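# Place rubber disc under hardness tester gauge foot

## Task

Set the grey rubber disc down on the round table of the hardness tester, positioned so the gauge's foot sits on top of it, then open the gripper and release it.

## Robot and tools

Robot: two arms, left_arm and right_arm, each ending in a two-finger gripper. There are two wrist cameras, cam_left_wrist and cam_right_wrist, each giving a 616x616 fisheye image. Pictures come with every execute_actions result unless "pictures": false is passed, and always come with move and wait results. Something may occasionally tug on a held part or nudge a loose object. Nothing may end up off the table.

Frames. Result lines report each gripper's end_effector_position (metres) and end_effector_quat_wxyz in a shared scene frame. Its origin is on the table top midway between the arms, +z is up, +x points out over the table, and left_arm sits toward +y. The arm names do not correspond to image sides. Reported hand positions can be somewhat wrong, more so at long reach. Each gripper has its own axes: the fingers extend along its +z and close along its y. The reported point lies between the finger pads, roughly 1 cm short of the fingertips.

The row format, shared by execute_actions and move, is one flat list of 14 numbers, each in [-1, 1]. The first 7 are for left_arm and the next 7 for right_arm, each in the order dx, dy, dz, rx, ry, rz, opening. The first six are a relative offset, not a pose, expressed in that gripper's own axes. A value of 1.0 means 0.6 m of translation or 180 degrees of rotation. rx, ry, rz form a single rotation vector. The offset is counted from the gripper's pose in the most recent result that showed it. Before any such result exists in the scene, and for the second or later call within one reply, it is counted from where the robot is when the motion begins. The seventh number, opening, is absolute: +1 is fully open (0.094 m) and -1 is closed. An arm that should stay put still needs all 7 values. Send the offset that returns it to its intended pose in a reply's first call, zeros in later calls, and its current opening.

execute_actions takes "actions", a list that is empty or holds exactly one item. An empty list only reports the state. An action item is {"rows": [...], "steps": n}, with 1 to 15 rows and steps of at most 15 (default 15). Each step lasts 1/30 s, and each row drives one step. If there are fewer rows than steps, the last row repeats. Every row is measured from the same reference pose, not chained from the row before it. A wait item is {"steps": n} with n up to 300. It sends nothing and returns once n steps have passed since the previous result, and your thinking time counts toward them. A refused call sends nothing.

move takes "target" (one 14-number row as above) and an optional "speed" in m/s, from 0.002 to 0.5 with default 0.25. Rotation is capped at twice that value in rad/s. Each gripper follows a straight line toward its target, and all paths finish together. A path lasts 0.5 to 10 s and is cut short if longer. The opening is applied at the start. Paths ignore obstacles and the other arm. Grippers lag and may overshoot the speed, especially near full arm extension. Faster contact hits harder, and aiming beyond the contact point presses harder. The result includes a "move:" line giving the ending (done, off_target, moving, held, fault) and any limits. limits=paced means the pose was clipped. limits=held means some steps were blocked, after which the arm may move abruptly fast. The result also gives each gripper's distance to its target.

wait takes "seconds" (0 to 10) and lets the simulation run with no new command. zoom_image takes "camera" (cam_left_wrist or cam_right_wrist) and "region" [x0, y0, x1, y1] in image pixels, measured from the top-left corner and at most 504x504. Call it only when the disc rests under the foot and has been released. Replying without any tool call also ends things.

Control behaviour. At each step, the command is clipped to within 70 mm and 16 degrees of the measured pose. Damped inverse kinematics then tracks it, favouring position over orientation. After an action ends, the arm continues only toward its last clipped pose, so long reaches need further calls. Arms often stop a centimetre or more short, usually too low. Repeated zero offsets can let them sag, so aim a little higher when correcting. A "pose unreachable" line or HELD markers mean the clearance check altered or blocked part of the command. A "Hand target" line shows where the controller is currently steering each gripper.

Gripping. grip_measured uses the same scale as the opening command, with per-gripper errors up to about 1 mm. To hold the disc, command roughly 0.03 below grip_measured; a smaller margin gives a lighter grip. Finger force tops out around 50 to 62 N per pad. Thin parts receive less force.

Joint limits (rad), listed base to gripper: waist -2.618 to 3.054, shoulder 0 to 3.142, elbow 0 to 3.142, wrist pitch ±1.571, wrist yaw ±1.571, wrist roll ±2.094.

Hazards to avoid: dropping or slamming the disc, pressing hard against the tester, knocking anything off the table, and letting the arms collide. Holding a load heats the motors. A MOTOR HOT line appears at 75 °C. At 90 °C that arm halts for 10 s. At 100 °C it goes limp and drops what it holds. These are reported as OVER-TEMPERATURE FAULT lines, so avoid holding loads for long stretches.

Each tool is called after "Request:" by a JSON object that holds its "op" and its "data".

## Session

Request:
{"op": "execute_actions", "data": {"actions": []}}

Scene clock: 0.00 s of 5400.00 s.
left_arm: end_effector_position=(+0.3786, +0.3228, +0.1400) grip_measured=+1.000 end_effector_quat_wxyz=(+0.470, -0.530, +0.630, +0.318) | right_arm: end_effector_position=(+0.3000, -0.5184, +0.1334) grip_measured=+1.000 end_effector_quat_wxyz=(+0.143, +0.885, +0.334, +0.290)
Joint positions: left_arm=[-0.362  2.141  1.627 -1.21  -1.202 -1.838  0.094] | right_arm=[-0.999  1.368  0.964 -0.668 -0.451  1.648  0.094]
Joint velocities: left_arm=[-0.017 -0.007  0.002 -0.007 -0.066  0.022  0.   ] | right_arm=[ 0.007 -0.007  0.012  0.007 -0.051 -0.007  0.   ]
Hand target (left_arm): +0.380, +0.324, +0.151; +0.481, -0.530, +0.624, +0.315
Hand target (right_arm): +0.303, -0.521, +0.142; +0.156, +0.880, +0.337, +0.295

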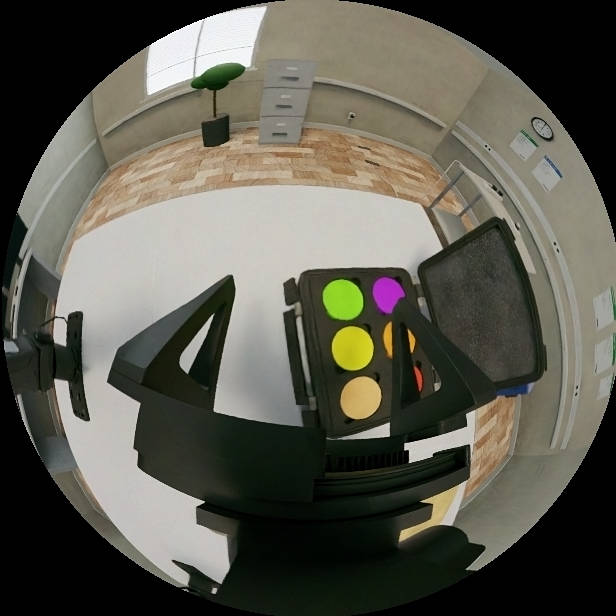

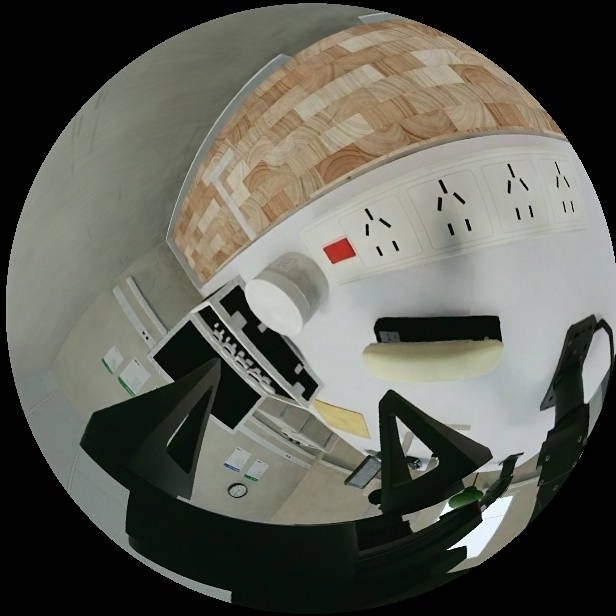

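Request:
{"op": "move", "data": {"target": [-0.39,0.078,-0.218,0.311,0.204,0.302,1, 0.385,-0.11,-0.428,0.042,0.043,-0.763,1], "speed": 0.2}}

Scene clock: 20.43 s of 5400.00 s.
left_arm: end_effector_position=(+0.3109, +0.3027, +0.3832) grip_measured=+1.000 end_effector_quat_wxyz=(+0.327, -0.009, +0.945, +0.004) | right_arm: end_effector_position=(+0.2589, -0.3028, +0.3945) grip_measured=+1.000 end_effector_quat_wxyz=(+0.377, +0.012, +0.926, +0.023)
Joint positions: left_arm=[ 0.007  1.644  2.298 -1.559  0.009  0.013  0.094] | right_arm=[-0.057  1.16   1.915 -1.552  0.003  0.076  0.094]
Joint velocities: left_arm=[ 0.002 -0.002 -0.002  0.007 -0.022  0.037  0.   ] | right_arm=[ 0.002  0.007 -0.002  0.095  0.037 -0.022  0.   ]
Hand target (left_arm): +0.304, +0.303, +0.398; +0.349, -0.005, +0.937, +0.001
Hand target (right_arm): +0.250, -0.303, +0.407; +0.399, +0.004, +0.917, +0.019
Off the commanded pose (left_arm): 0.020 m, 8 deg.
Off the commanded pose (right_arm): 0.013 m, 15 deg.
joint sent to its limit (left arm) — the command would take joint 4 (wrist pitch) past its lower limit, so that joint was sent only as far as its limit.
joint sent to its limit (right arm) — the command would take joint 4 (wrist pitch) past its lower limit, so that joint was sent only as far as its limit.
After step 90, 10.93 s passed at rest.
move: off_target (left_arm, right_arm)

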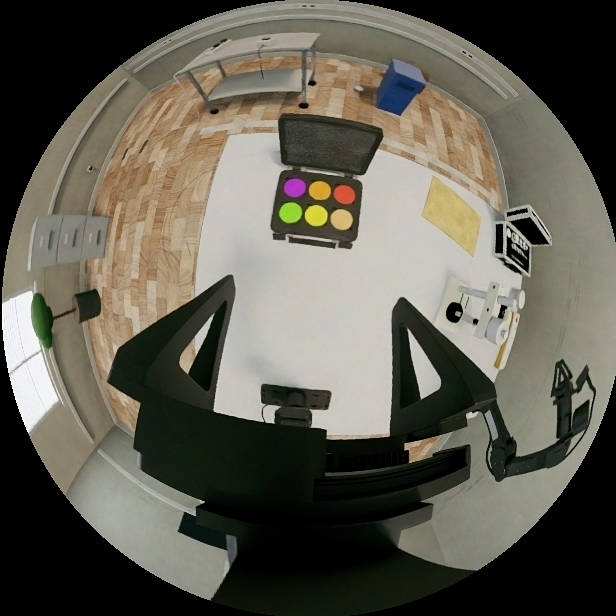

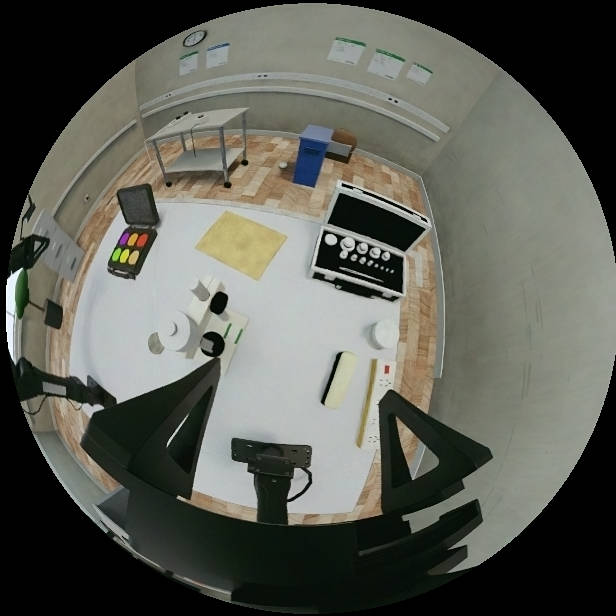

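Request:
{"op": "zoom_image", "data": {"camera": "cam_right_wrist", "region": [120, 250, 280, 410]}}

Request:
{"op": "zoom_image", "data": {"camera": "cam_left_wrist", "region": [400, 240, 560, 400]}}

Region (120, 250, 280, 410) of cam_right_wrist's 616x616 image, scaled by 3.150, with more detail than that image has.

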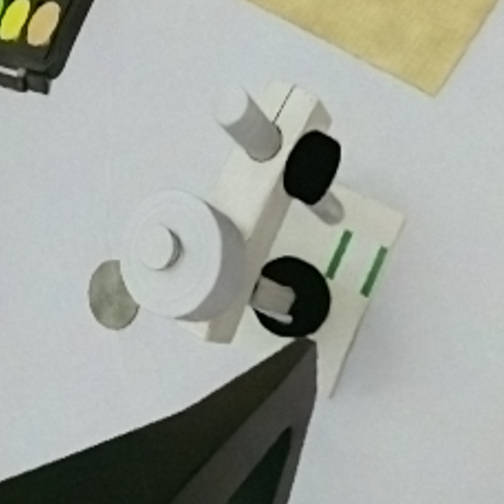

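Region (400, 240, 560, 400) of cam_left_wrist's 616x616 image, scaled by 3.150, with more detail than that image has.

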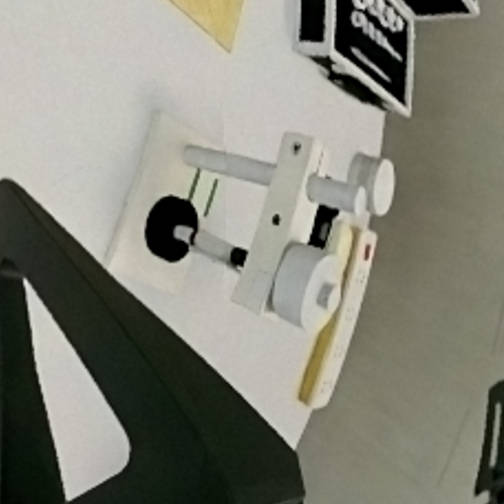

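Request:
{"op": "move", "data": {"target": [0.33,-0.217,0.122,0.291,-0.21,0.175,1, 0,0,0,0,0,0,1], "speed": 0.2}}

Scene clock: 44.47 s of 5400.00 s.
left_arm: end_effector_position=(+0.2050, +0.1768, +0.1989) grip_measured=+1.000 end_effector_quat_wxyz=(+0.555, +0.372, +0.677, -0.308) | right_arm: end_effector_position=(+0.2589, -0.3032, +0.3945) grip_measured=+1.000 end_effector_quat_wxyz=(+0.377, +0.011, +0.926, +0.021)
Joint positions: left_arm=[ 0.184  0.858  0.42  -0.087  1.172  0.486  0.094] | right_arm=[-0.057  1.16   1.915 -1.552  0.005  0.074  0.094]
Joint velocities: left_arm=[-0.012 -0.007  0.022 -0.007 -0.051  0.037  0.   ] | right_arm=[-0.017 -0.002 -0.007 -0.007  0.022 -0.081  0.   ]
Hand target (left_arm): +0.201, +0.173, +0.200; +0.555, +0.377, +0.670, -0.319
Hand target (right_arm): +0.259, -0.303, +0.394; +0.377, +0.012, +0.926, +0.023
Off the commanded pose (left_arm): 0.008 m, 1 deg.
Off the commanded pose (right_arm): 0.000 m, 0 deg.
After step 90, 17.17 s passed at rest.
move: done

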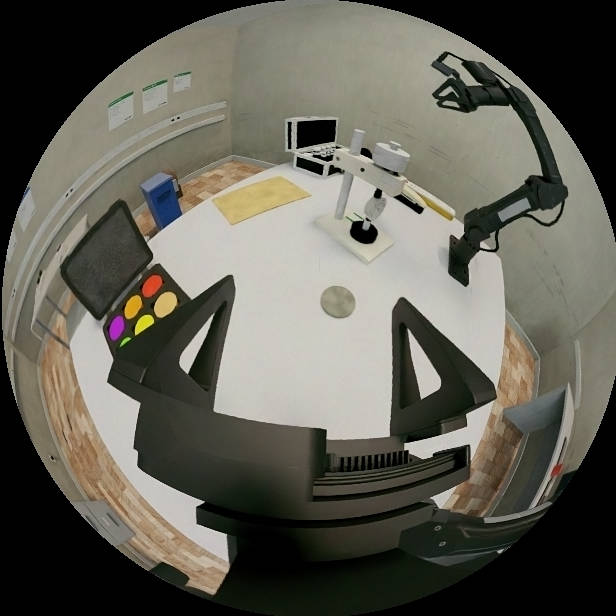

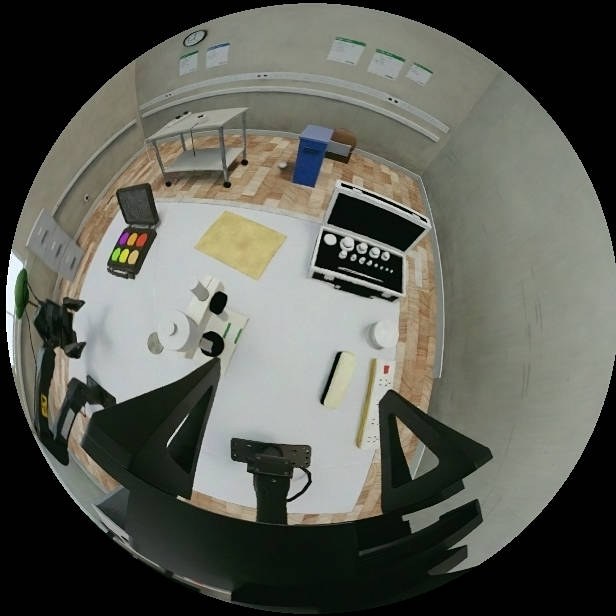

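Request:
{"op": "zoom_image", "data": {"camera": "cam_left_wrist", "region": [290, 120, 470, 330]}}

Region (290, 120, 470, 330) of cam_left_wrist's 616x616 image, scaled by 2.400, with more detail than that image has; it fills the left 432 columns of this view, and the rest is white.

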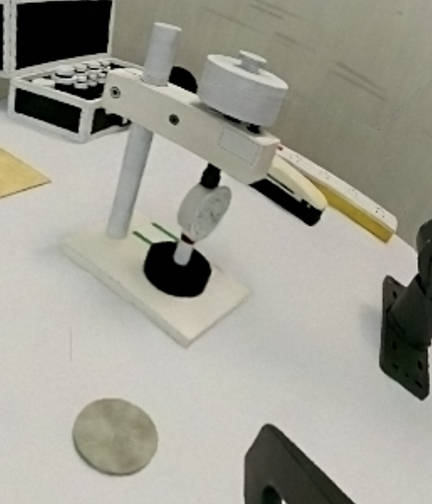

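Request:
{"op": "move", "data": {"target": [0.1125,-0.053,0.283,0.165,0.129,0.072,1, 0,0,0,0,0,0,1], "speed": 0.15}}

Scene clock: 61.40 s of 5400.00 s.
left_arm: end_effector_position=(+0.2549, +0.0363, +0.0923) grip_measured=+1.000 end_effector_quat_wxyz=(+0.316, +0.621, +0.640, -0.323) | right_arm: end_effector_position=(+0.2589, -0.3032, +0.3945) grip_measured=+1.000 end_effector_quat_wxyz=(+0.377, +0.011, +0.926, +0.021)
Joint positions: left_arm=[-0.392  1.726  0.996 -0.384  0.851  0.967  0.094] | right_arm=[-0.057  1.16   1.915 -1.552  0.005  0.074  0.094]
Joint velocities: left_arm=[ 0.007 -0.022  0.017  0.007 -0.051 -0.007  0.   ] | right_arm=[-0.002  0.007  0.002  0.007 -0.022  0.022  0.   ]
Hand target (left_arm): +0.259, +0.032, +0.100; +0.324, +0.628, +0.630, -0.321
Hand target (right_arm): +0.259, -0.303, +0.394; +0.377, +0.011, +0.926, +0.021
Off the commanded pose (left_arm): 0.011 m, 2 deg.
Off the commanded pose (right_arm): 0.000 m, 0 deg.
After step 90, 11.10 s passed at rest.
move: off_target (left_arm)

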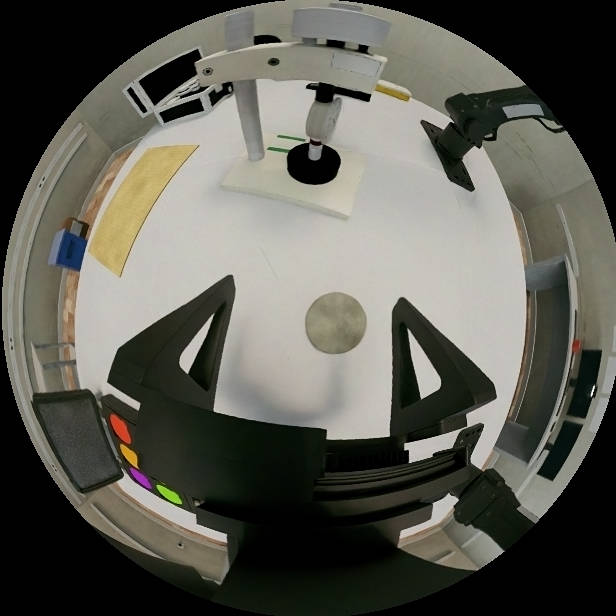

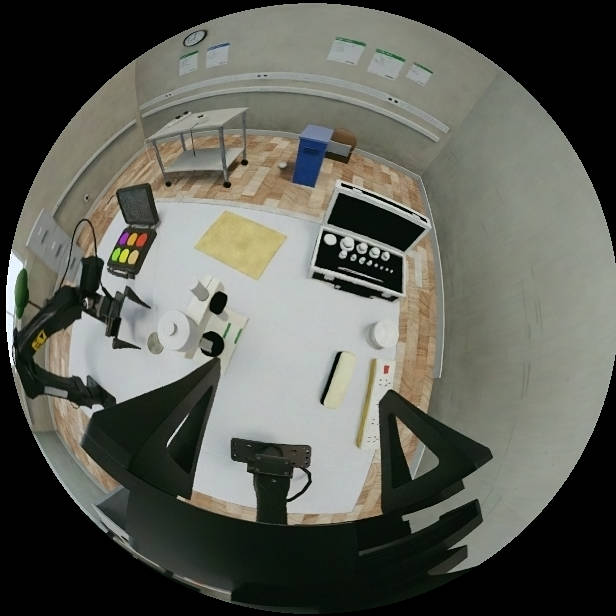

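Request:
{"op": "move", "data": {"target": [0.068,-0.038,0.048,0,0,0,1, 0,0,0,0,0,0,1], "speed": 0.08}}

Scene clock: 66.07 s of 5400.00 s.
left_arm: end_effector_position=(+0.2340, +0.0394, +0.0438) grip_measured=+1.000 end_effector_quat_wxyz=(+0.317, +0.622, +0.641, -0.319) | right_arm: end_effector_position=(+0.2589, -0.3032, +0.3945) grip_measured=+1.000 end_effector_quat_wxyz=(+0.377, +0.011, +0.926, +0.021)
Joint positions: left_arm=[-0.411  1.762  0.806 -0.135  0.834  0.942  0.094] | right_arm=[-0.057  1.16   1.915 -1.552  0.005  0.074  0.094]
Joint velocities: left_arm=[ 0.002  0.007  0.012  0.051  0.051 -0.051  0.   ] | right_arm=[-0.002 -0.012 -0.027 -0.066  0.037 -0.022  0.   ]
Hand target (left_arm): +0.231, +0.037, +0.043; +0.316, +0.622, +0.640, -0.323
Hand target (right_arm): +0.259, -0.303, +0.394; +0.377, +0.011, +0.926, +0.021
Off the commanded pose (left_arm): 0.004 m, 1 deg.
Off the commanded pose (right_arm): 0.000 m, 0 deg.
After step 90, 0.40 s passed at rest.
move: done

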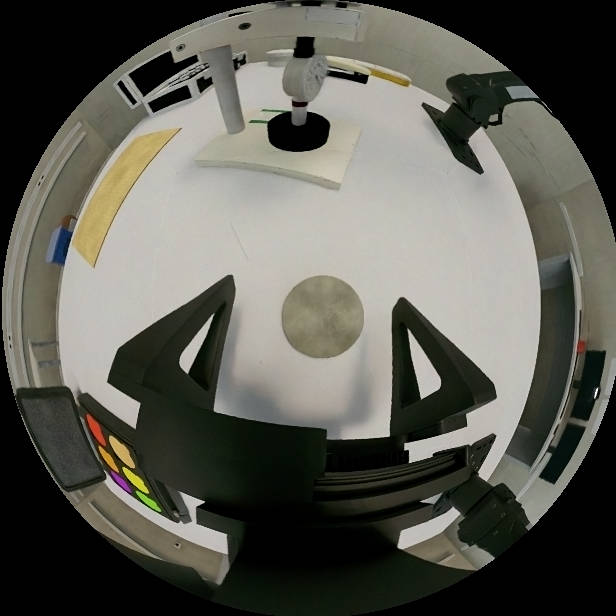

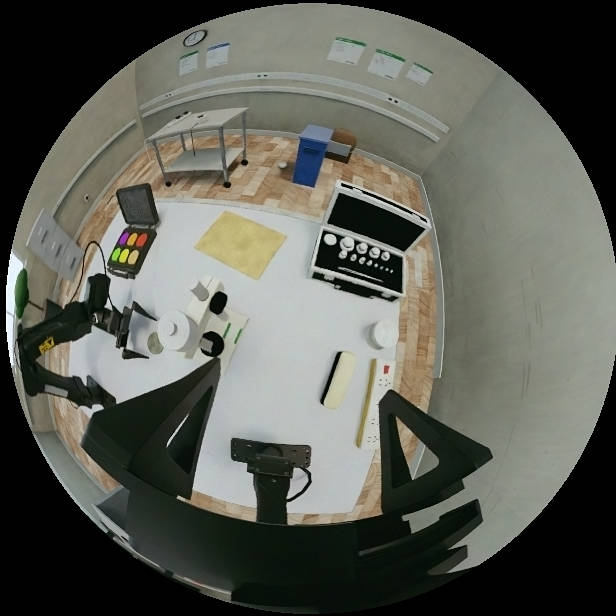

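Request:
{"op": "move", "data": {"target": [0.041,-0.013,0.013,0,0,0,1, 0,0,0,0,0,0,1], "speed": 0.04}}

Scene clock: 72.13 s of 5400.00 s.
left_arm: end_effector_position=(+0.2259, +0.0460, +0.0211) grip_measured=+1.000 end_effector_quat_wxyz=(+0.313, +0.621, +0.644, -0.318) | right_arm: end_effector_position=(+0.2589, -0.3032, +0.3945) grip_measured=+1.000 end_effector_quat_wxyz=(+0.377, +0.011, +0.926, +0.021)
Joint positions: left_arm=[-0.402  1.8    0.741 -0.049  0.833  0.953  0.094] | right_arm=[-0.057  1.16   1.915 -1.552  0.005  0.074  0.094]
Joint velocities: left_arm=[-0.002  0.022  0.007  0.037  0.007 -0.037  0.   ] | right_arm=[ 0.007 -0.002 -0.007 -0.022 -0.022 -0.037  0.   ]
Hand target (left_arm): +0.226, +0.048, +0.020; +0.317, +0.622, +0.641, -0.319
Hand target (right_arm): +0.259, -0.303, +0.394; +0.377, +0.011, +0.926, +0.021
Off the commanded pose (left_arm): 0.002 m, 1 deg.
Off the commanded pose (right_arm): 0.000 m, 0 deg.
After step 90, 2.13 s passed at rest.
move: done

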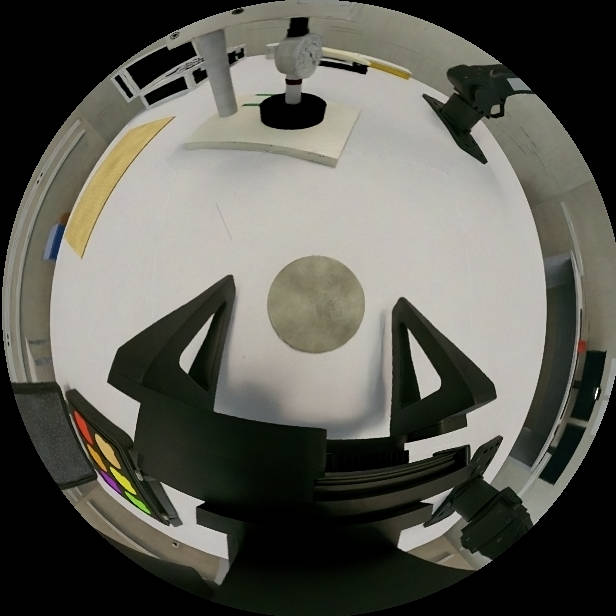

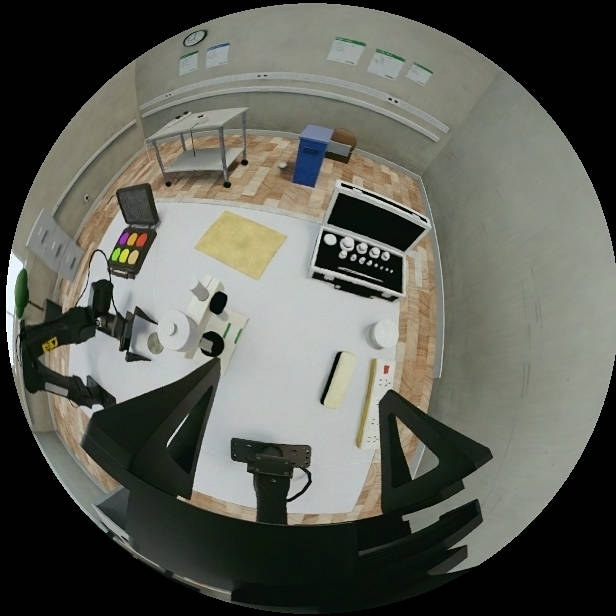

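Request:
{"op": "move", "data": {"target": [0.018,0,0.006,0,0,0,0.6, 0,0,0,0,0,0,1], "speed": 0.015}}

Scene clock: 75.47 s of 5400.00 s.
left_arm: end_effector_position=(+0.2287, +0.0465, +0.0146) grip_measured=+0.602 end_effector_quat_wxyz=(+0.314, +0.622, +0.644, -0.315) | right_arm: end_effector_position=(+0.2589, -0.3032, +0.3945) grip_measured=+1.000 end_effector_quat_wxyz=(+0.377, +0.011, +0.926, +0.021)
Joint positions: left_arm=[-0.399  1.827  0.741 -0.022  0.83   0.958  0.075] | right_arm=[-0.057  1.16   1.915 -1.552  0.005  0.074  0.094]
Joint velocities: left_arm=[-0.017  0.007  0.007 -0.037  0.007  0.066 -0.001] | right_arm=[-0.012 -0.002 -0.012 -0.022  0.007 -0.007  0.   ]
Hand target (left_arm): +0.226, +0.049, +0.011; +0.313, +0.622, +0.644, -0.318
Hand target (right_arm): +0.259, -0.303, +0.394; +0.377, +0.011, +0.926, +0.021
Off the commanded pose (left_arm): 0.006 m, 0 deg.
Off the commanded pose (right_arm): 0.000 m, 0 deg.
move: done

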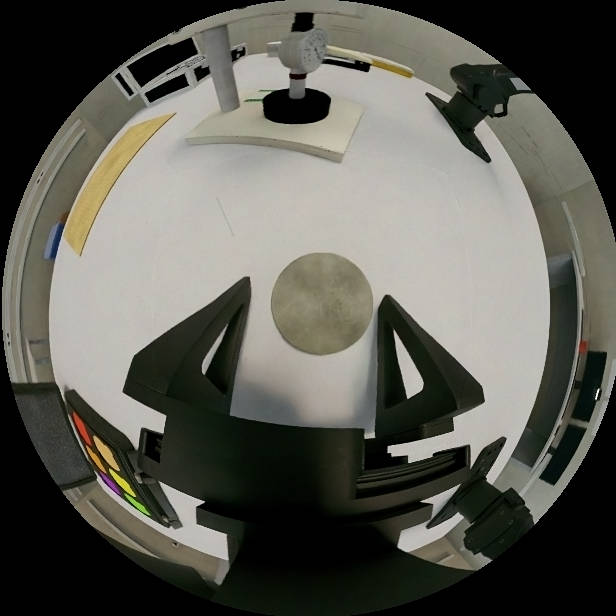

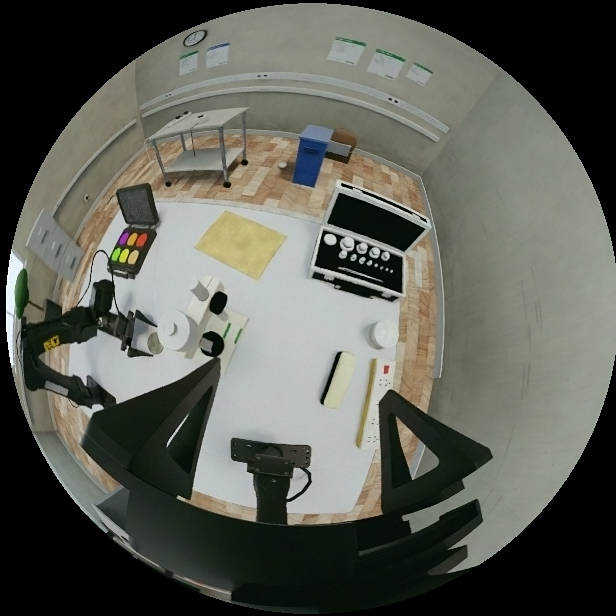

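Request:
{"op": "move", "data": {"target": [0.013,-0.009,0.002,0,0,0,0.6, 0,0,0,0,0,0,1], "speed": 0.015}}

Scene clock: 80.47 s of 5400.00 s.
left_arm: end_effector_position=(+0.2251, +0.0483, +0.0105) grip_measured=+0.602 end_effector_quat_wxyz=(+0.314, +0.622, +0.645, -0.314) | right_arm: end_effector_position=(+0.2589, -0.3032, +0.3945) grip_measured=+1.000 end_effector_quat_wxyz=(+0.377, +0.011, +0.926, +0.021)
Joint positions: left_arm=[-0.399  1.827  0.718  0.001  0.826  0.958  0.075] | right_arm=[-0.057  1.16   1.915 -1.552  0.005  0.074  0.094]
Joint velocities: left_arm=[-0.002 -0.007 -0.002 -0.066  0.051  0.037 -0.001] | right_arm=[ 0.007 -0.007 -0.002 -0.007 -0.022 -0.051  0.   ]
Hand target (left_arm): +0.223, +0.050, +0.008; +0.314, +0.622, +0.644, -0.315
Hand target (right_arm): +0.259, -0.303, +0.394; +0.377, +0.011, +0.926, +0.021
Off the commanded pose (left_arm): 0.004 m, 0 deg.
Off the commanded pose (right_arm): 0.000 m, 0 deg.
After step 90, 1.13 s passed at rest.
move: done

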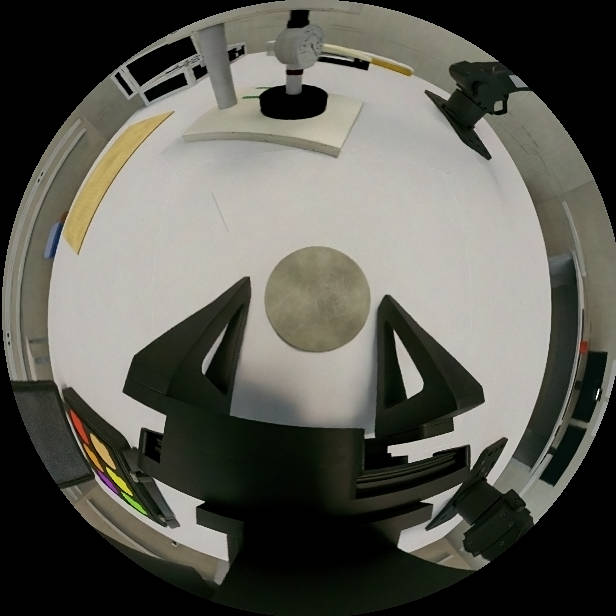

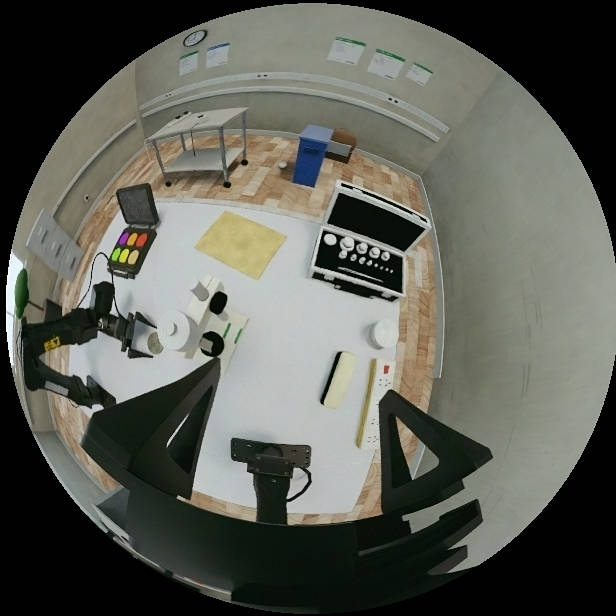

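Request:
{"op": "move", "data": {"target": [0.008,0,0.006,0,0,0,0.6, 0,0,0,0,0,0,1], "speed": 0.01}}

Scene clock: 83.13 s of 5400.00 s.
left_arm: end_effector_position=(+0.2269, +0.0473, +0.0099) grip_measured=+0.602 end_effector_quat_wxyz=(+0.318, +0.623, +0.642, -0.313) | right_arm: end_effector_position=(+0.2589, -0.3032, +0.3945) grip_measured=+1.000 end_effector_quat_wxyz=(+0.377, +0.011, +0.926, +0.021)
Joint positions: left_arm=[-0.399  1.834  0.718  0.018  0.829  0.958  0.075] | right_arm=[-0.057  1.16   1.915 -1.552  0.005  0.074  0.094]
Joint velocities: left_arm=[-0.007  0.007 -0.002 -0.022  0.051 -0.051 -0.001] | right_arm=[-0.002 -0.022  0.012  0.066  0.022  0.037  0.   ]
Hand target (left_arm): +0.225, +0.048, +0.005; +0.314, +0.622, +0.645, -0.314
Hand target (right_arm): +0.259, -0.303, +0.394; +0.377, +0.011, +0.926, +0.021
Off the commanded pose (left_arm): 0.006 m, 1 deg.
Off the commanded pose (right_arm): 0.000 m, 0 deg.
move: done

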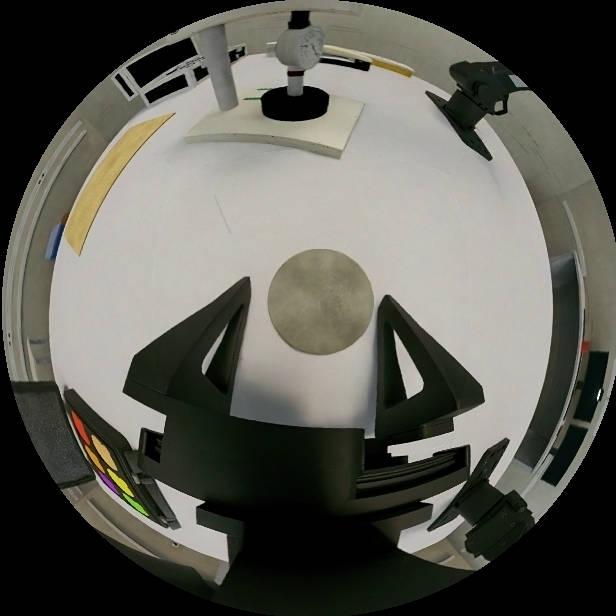

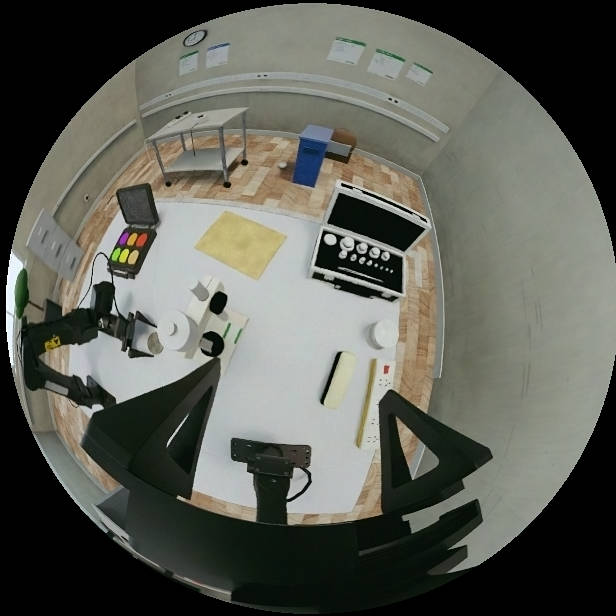

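Request:
{"op": "move", "data": {"target": [0,-0.003,0,0,0,0,0.1, 0,0,0,0,0,0,1], "speed": 0.01}}

Scene clock: 87.10 s of 5400.00 s.
left_arm: end_effector_position=(+0.2270, +0.0473, +0.0100) grip_measured=+0.234 end_effector_quat_wxyz=(+0.319, +0.623, +0.642, -0.313) | right_arm: end_effector_position=(+0.2589, -0.3032, +0.3945) grip_measured=+1.000 end_effector_quat_wxyz=(+0.377, +0.011, +0.926, +0.021)
Joint positions: left_arm=[-0.399  1.834  0.718  0.019  0.829  0.958  0.058] | right_arm=[-0.057  1.16   1.915 -1.552  0.005  0.074  0.094]
Joint velocities: left_arm=[-0.007  0.027 -0.017 -0.037  0.037  0.022 -0.001] | right_arm=[ 0.002  0.002  0.007  0.007 -0.037 -0.051  0.   ]
Hand target (left_arm): +0.225, +0.047, +0.010; +0.318, +0.623, +0.642, -0.313
Hand target (right_arm): +0.259, -0.303, +0.394; +0.377, +0.011, +0.926, +0.021
Off the commanded pose (left_arm): 0.002 m, 0 deg.
Off the commanded pose (right_arm): 0.000 m, 0 deg.
After step 90, 0.27 s passed at rest.
move: done

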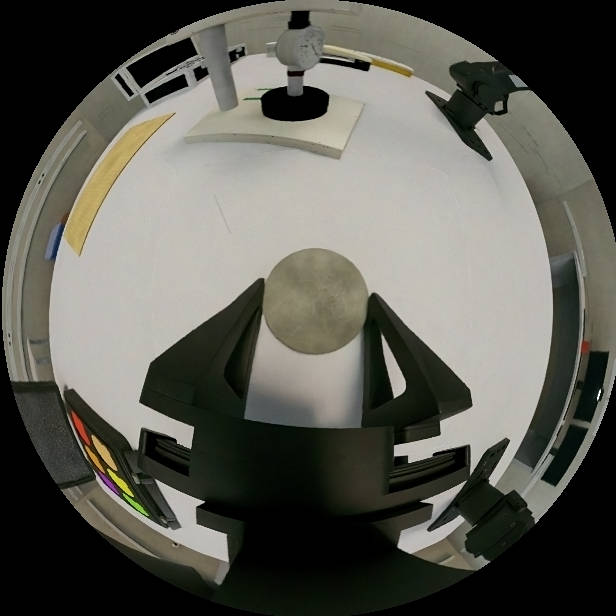

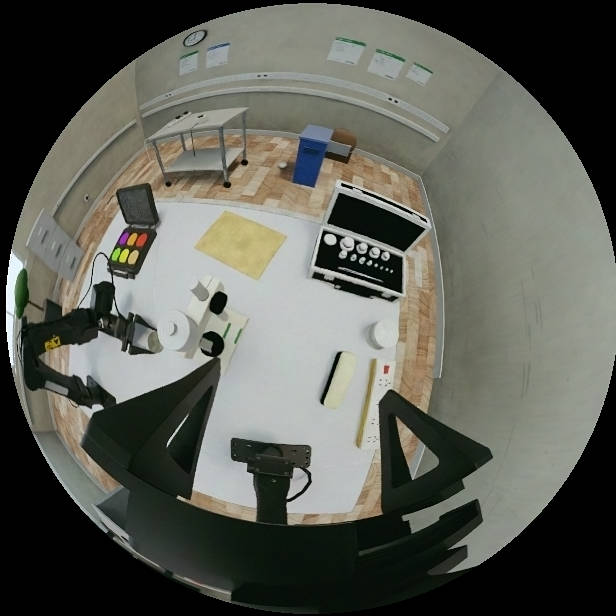

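Request:
{"op": "move", "data": {"target": [-0.068,0,-0.048,0,0,0,0.19, 0.06,0.28,0.093,0,0,0,1], "speed": 0.08}}

Scene clock: 100.50 s of 5400.00 s.
left_arm: end_effector_position=(+0.2197, +0.0513, +0.0430) grip_measured=+0.234 end_effector_quat_wxyz=(+0.301, +0.620, +0.652, -0.316) | right_arm: end_effector_position=(+0.2680, -0.1352, +0.3343) grip_measured=+1.000 end_effector_quat_wxyz=(+0.363, +0.008, +0.931, +0.029)
Joint positions: left_arm=[-0.399  1.707  0.764 -0.194  0.82   0.958  0.058] | right_arm=[ 0.87   1.369  1.761 -1.445  0.564  0.844  0.094]
Joint velocities: left_arm=[-0.012 -0.017 -0.012 -0.022  0.022  0.066  0.   ] | right_arm=[-0.012 -0.007 -0.012 -0.007  0.007  0.022  0.   ]
Hand target (left_arm): +0.227, +0.046, +0.059; +0.319, +0.623, +0.642, -0.313
Hand target (right_arm): +0.271, -0.132, +0.337; +0.374, +0.014, +0.927, +0.031
Off the commanded pose (left_arm): 0.019 m, 2 deg.
Off the commanded pose (right_arm): 0.007 m, 2 deg.
After step 90, 7.73 s passed at rest.
move: off_target (left_arm)

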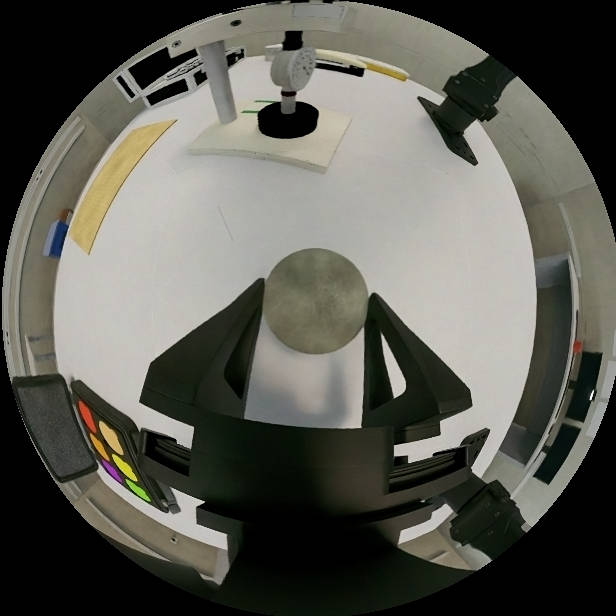

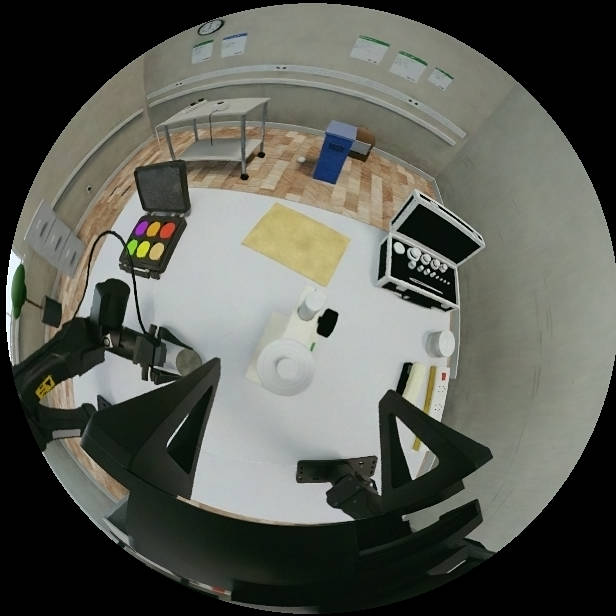

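Request:
{"op": "zoom_image", "data": {"camera": "cam_right_wrist", "region": [200, 270, 400, 430]}}

Region (200, 270, 400, 430) of cam_right_wrist's 616x616 image, scaled by 2.520, with more detail than that image has; it fills the top 403 rows of this view, and the rest is white.

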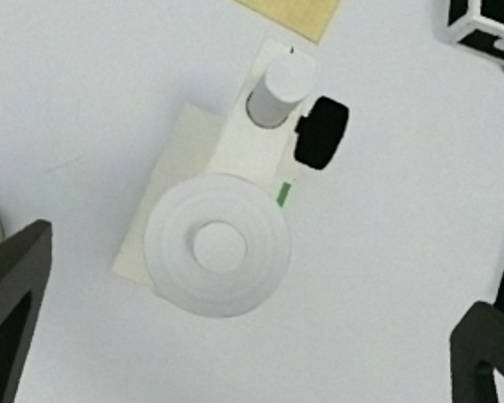

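Request:
{"op": "move", "data": {"target": [-0.015,0,-0.01,0,0,0,0.19, 0.056,0.017,0.061,0,0,0,1], "speed": 0.06}}

Scene clock: 108.07 s of 5400.00 s.
left_arm: end_effector_position=(+0.2143, +0.0545, +0.0390) grip_measured=+0.234 end_effector_quat_wxyz=(+0.285, +0.617, +0.661, -0.318) | right_arm: end_effector_position=(+0.2695, -0.1219, +0.2749) grip_measured=+1.000 end_effector_quat_wxyz=(+0.347, +0.001, +0.938, +0.012)
Joint positions: left_arm=[-0.399  1.707  0.764 -0.232  0.812  0.958  0.058] | right_arm=[ 0.892  1.344  1.501 -1.275  0.565  0.869  0.094]
Joint velocities: left_arm=[-0.002 -0.007 -0.002 -0.022 -0.066  0.007  0.001] | right_arm=[-0.002 -0.012 -0.002  0.081  0.022 -0.051  0.   ]
Hand target (left_arm): +0.220, +0.050, +0.053; +0.301, +0.620, +0.652, -0.316
Hand target (right_arm): +0.267, -0.123, +0.285; +0.362, +0.009, +0.932, +0.030
Off the commanded pose (left_arm): 0.016 m, 2 deg.
Off the commanded pose (right_arm): 0.011 m, 3 deg.
After step 90, 3.23 s passed at rest.
move: off_target (left_arm, right_arm)

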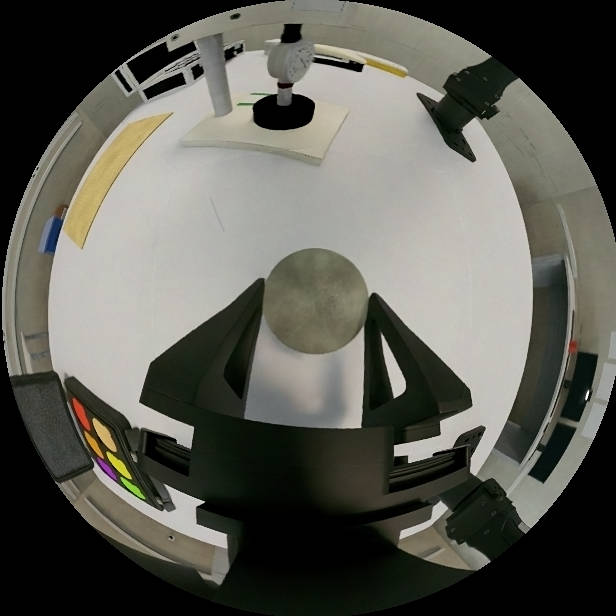

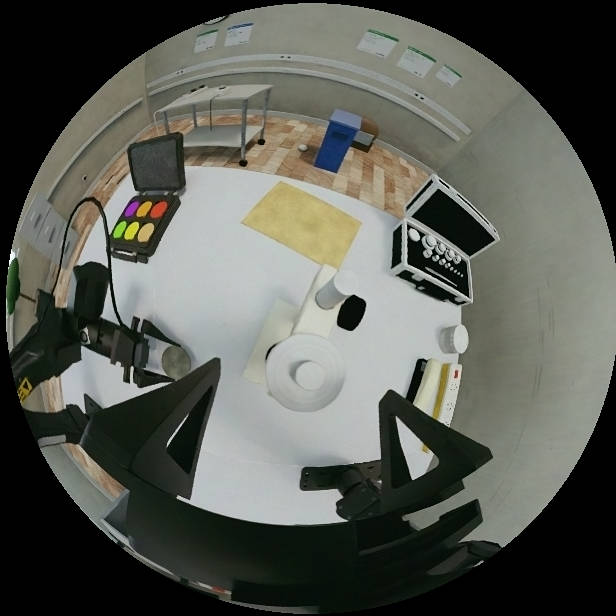

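Request:
{"op": "move", "data": {"target": [0,0,0,0,0,0,0.19, 0.01,-0.01,0.0245,0,0,0,0], "speed": 0.03}}

Scene clock: 113.67 s of 5400.00 s.
left_arm: end_effector_position=(+0.2149, +0.0552, +0.0381) grip_measured=+0.234 end_effector_quat_wxyz=(+0.284, +0.617, +0.663, -0.315) | right_arm: end_effector_position=(+0.2726, -0.1238, +0.2503) grip_measured=+0.002 end_effector_quat_wxyz=(+0.334, -0.007, +0.943, -0.003)
Joint positions: left_arm=[-0.399  1.707  0.764 -0.232  0.804  0.958  0.058] | right_arm=[ 0.872  1.344  1.414 -1.218  0.552  0.846  0.047]
Joint velocities: left_arm=[-0.002 -0.017 -0.007 -0.022  0.022  0.022  0.001] | right_arm=[ 0.012 -0.012  0.007  0.037  0.022 -0.022 -0.   ]
Hand target (left_arm): +0.214, +0.054, +0.039; +0.285, +0.617, +0.661, -0.318
Hand target (right_arm): +0.274, -0.128, +0.260; +0.347, +0.001, +0.938, +0.011
Off the commanded pose (left_arm): 0.001 m, 0 deg.
Off the commanded pose (right_arm): 0.010 m, 2 deg.
After step 90, 1.73 s passed at rest.
move: done

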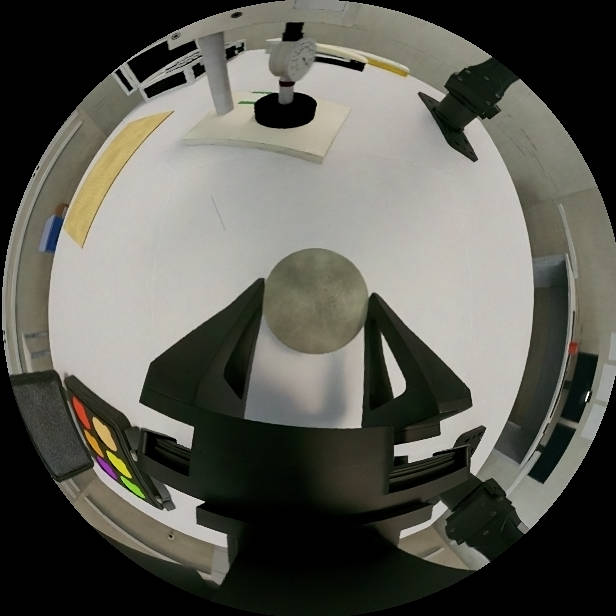

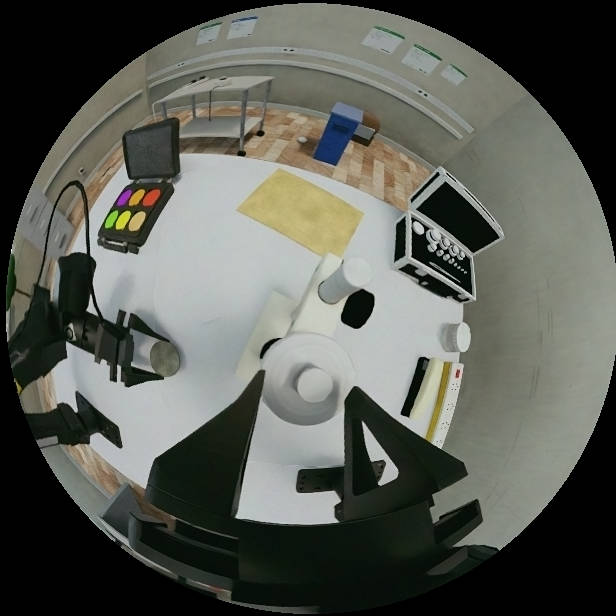

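Request:
{"op": "move", "data": {"target": [0,0,0,0,0,0,0.19, 0.006,-0.013,0.008,0,0,0,0], "speed": 0.02}}

Scene clock: 117.57 s of 5400.00 s.
left_arm: end_effector_position=(+0.2156, +0.0559, +0.0373) grip_measured=+0.234 end_effector_quat_wxyz=(+0.283, +0.617, +0.664, -0.312) | right_arm: end_effector_position=(+0.2733, -0.1243, +0.2435) grip_measured=+0.002 end_effector_quat_wxyz=(+0.333, -0.009, +0.943, -0.003)
Joint positions: left_arm=[-0.399  1.707  0.764 -0.232  0.797  0.958  0.058] | right_arm=[ 0.867  1.335  1.38  -1.19   0.546  0.837  0.047]
Joint velocities: left_arm=[-0.002  0.007 -0.022  0.022  0.037 -0.037 -0.001] | right_arm=[-0.027  0.002 -0.007  0.022  0.007 -0.095  0.   ]
Hand target (left_arm): +0.215, +0.055, +0.038; +0.284, +0.617, +0.663, -0.315
Hand target (right_arm): +0.273, -0.132, +0.244; +0.334, -0.007, +0.943, -0.003
Off the commanded pose (left_arm): 0.001 m, 0 deg.
Off the commanded pose (right_arm): 0.007 m, 0 deg.
After step 90, 0.13 s passed at rest.
move: done

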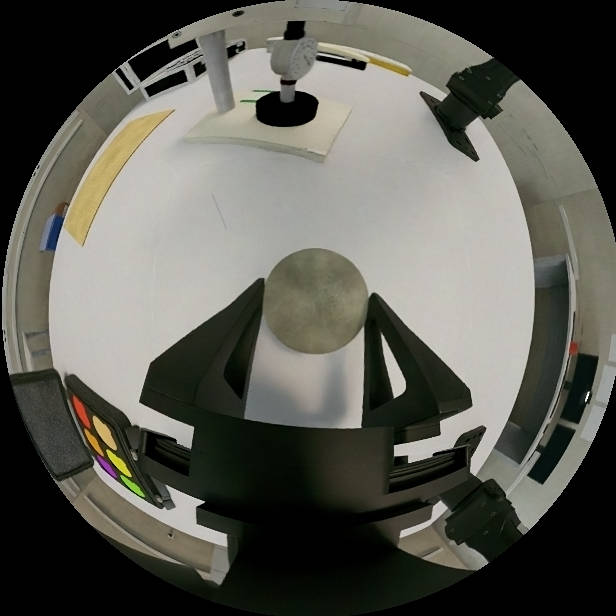

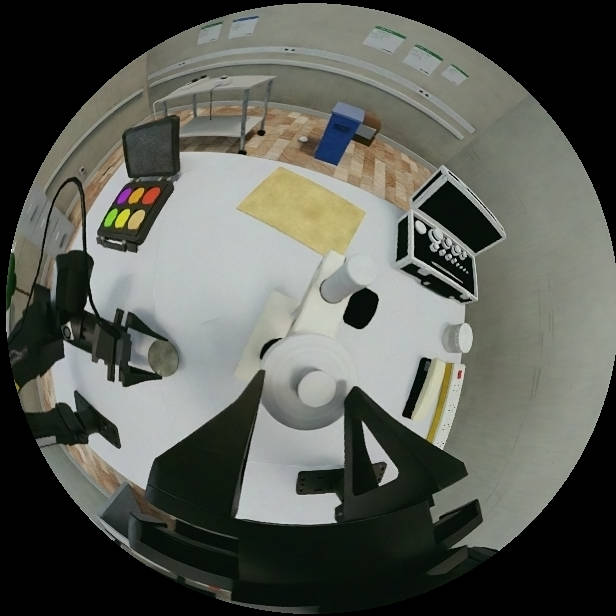

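Request:
{"op": "move", "data": {"target": [0,0,0,0,0,0,0.19, 0.0105,-0.022,0.013,0,0,0,0], "speed": 0.02}}

Request:
{"op": "zoom_image", "data": {"camera": "cam_right_wrist", "region": [220, 300, 400, 460]}}

Scene clock: 120.60 s of 5400.00 s.
left_arm: end_effector_position=(+0.2162, +0.0566, +0.0364) grip_measured=+0.234 end_effector_quat_wxyz=(+0.283, +0.618, +0.666, -0.309) | right_arm: end_effector_position=(+0.2756, -0.1234, +0.2421) grip_measured=+0.002 end_effector_quat_wxyz=(+0.344, -0.011, +0.939, +0.015)
Joint positions: left_arm=[-0.399  1.707  0.764 -0.232  0.79   0.958  0.058] | right_arm=[ 0.856  1.298  1.328 -1.12   0.535  0.807  0.047]
Joint velocities: left_arm=[-0.002 -0.007  0.012 -0.051 -0.022  0.022  0.   ] | right_arm=[-0.002  0.002 -0.002 -0.051 -0.022 -0.037 -0.001]
Hand target (left_arm): +0.216, +0.056, +0.037; +0.283, +0.617, +0.664, -0.312
Hand target (right_arm): +0.273, -0.137, +0.234; +0.333, -0.009, +0.943, -0.003
Off the commanded pose (left_arm): 0.001 m, 0 deg.
Off the commanded pose (right_arm): 0.017 m, 2 deg.
move: off_target (right_arm)

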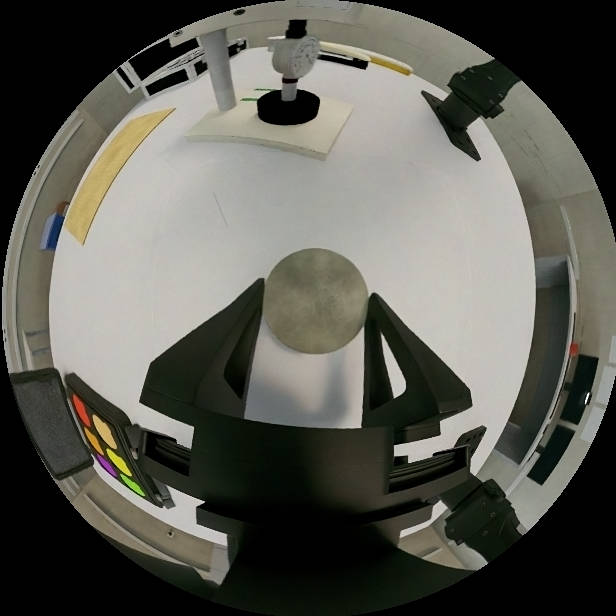

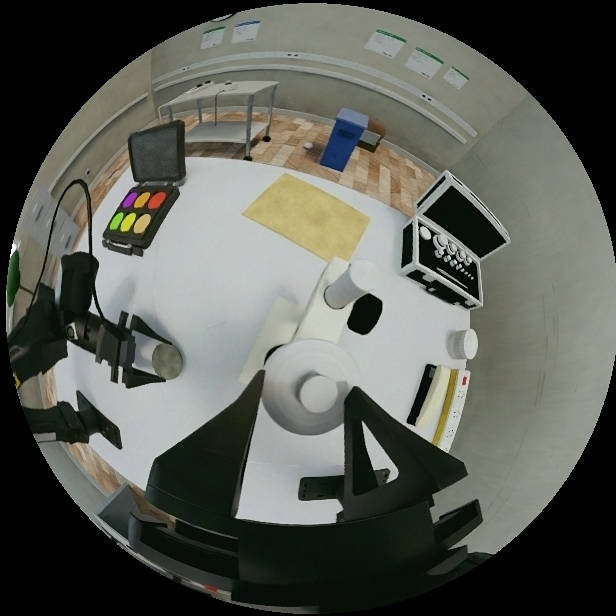

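Region (220, 300, 400, 460) of cam_right_wrist's 616x616 image, scaled by 2.800, with more detail than that image has.

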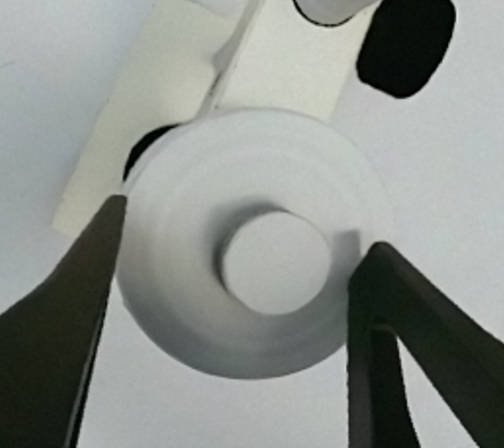

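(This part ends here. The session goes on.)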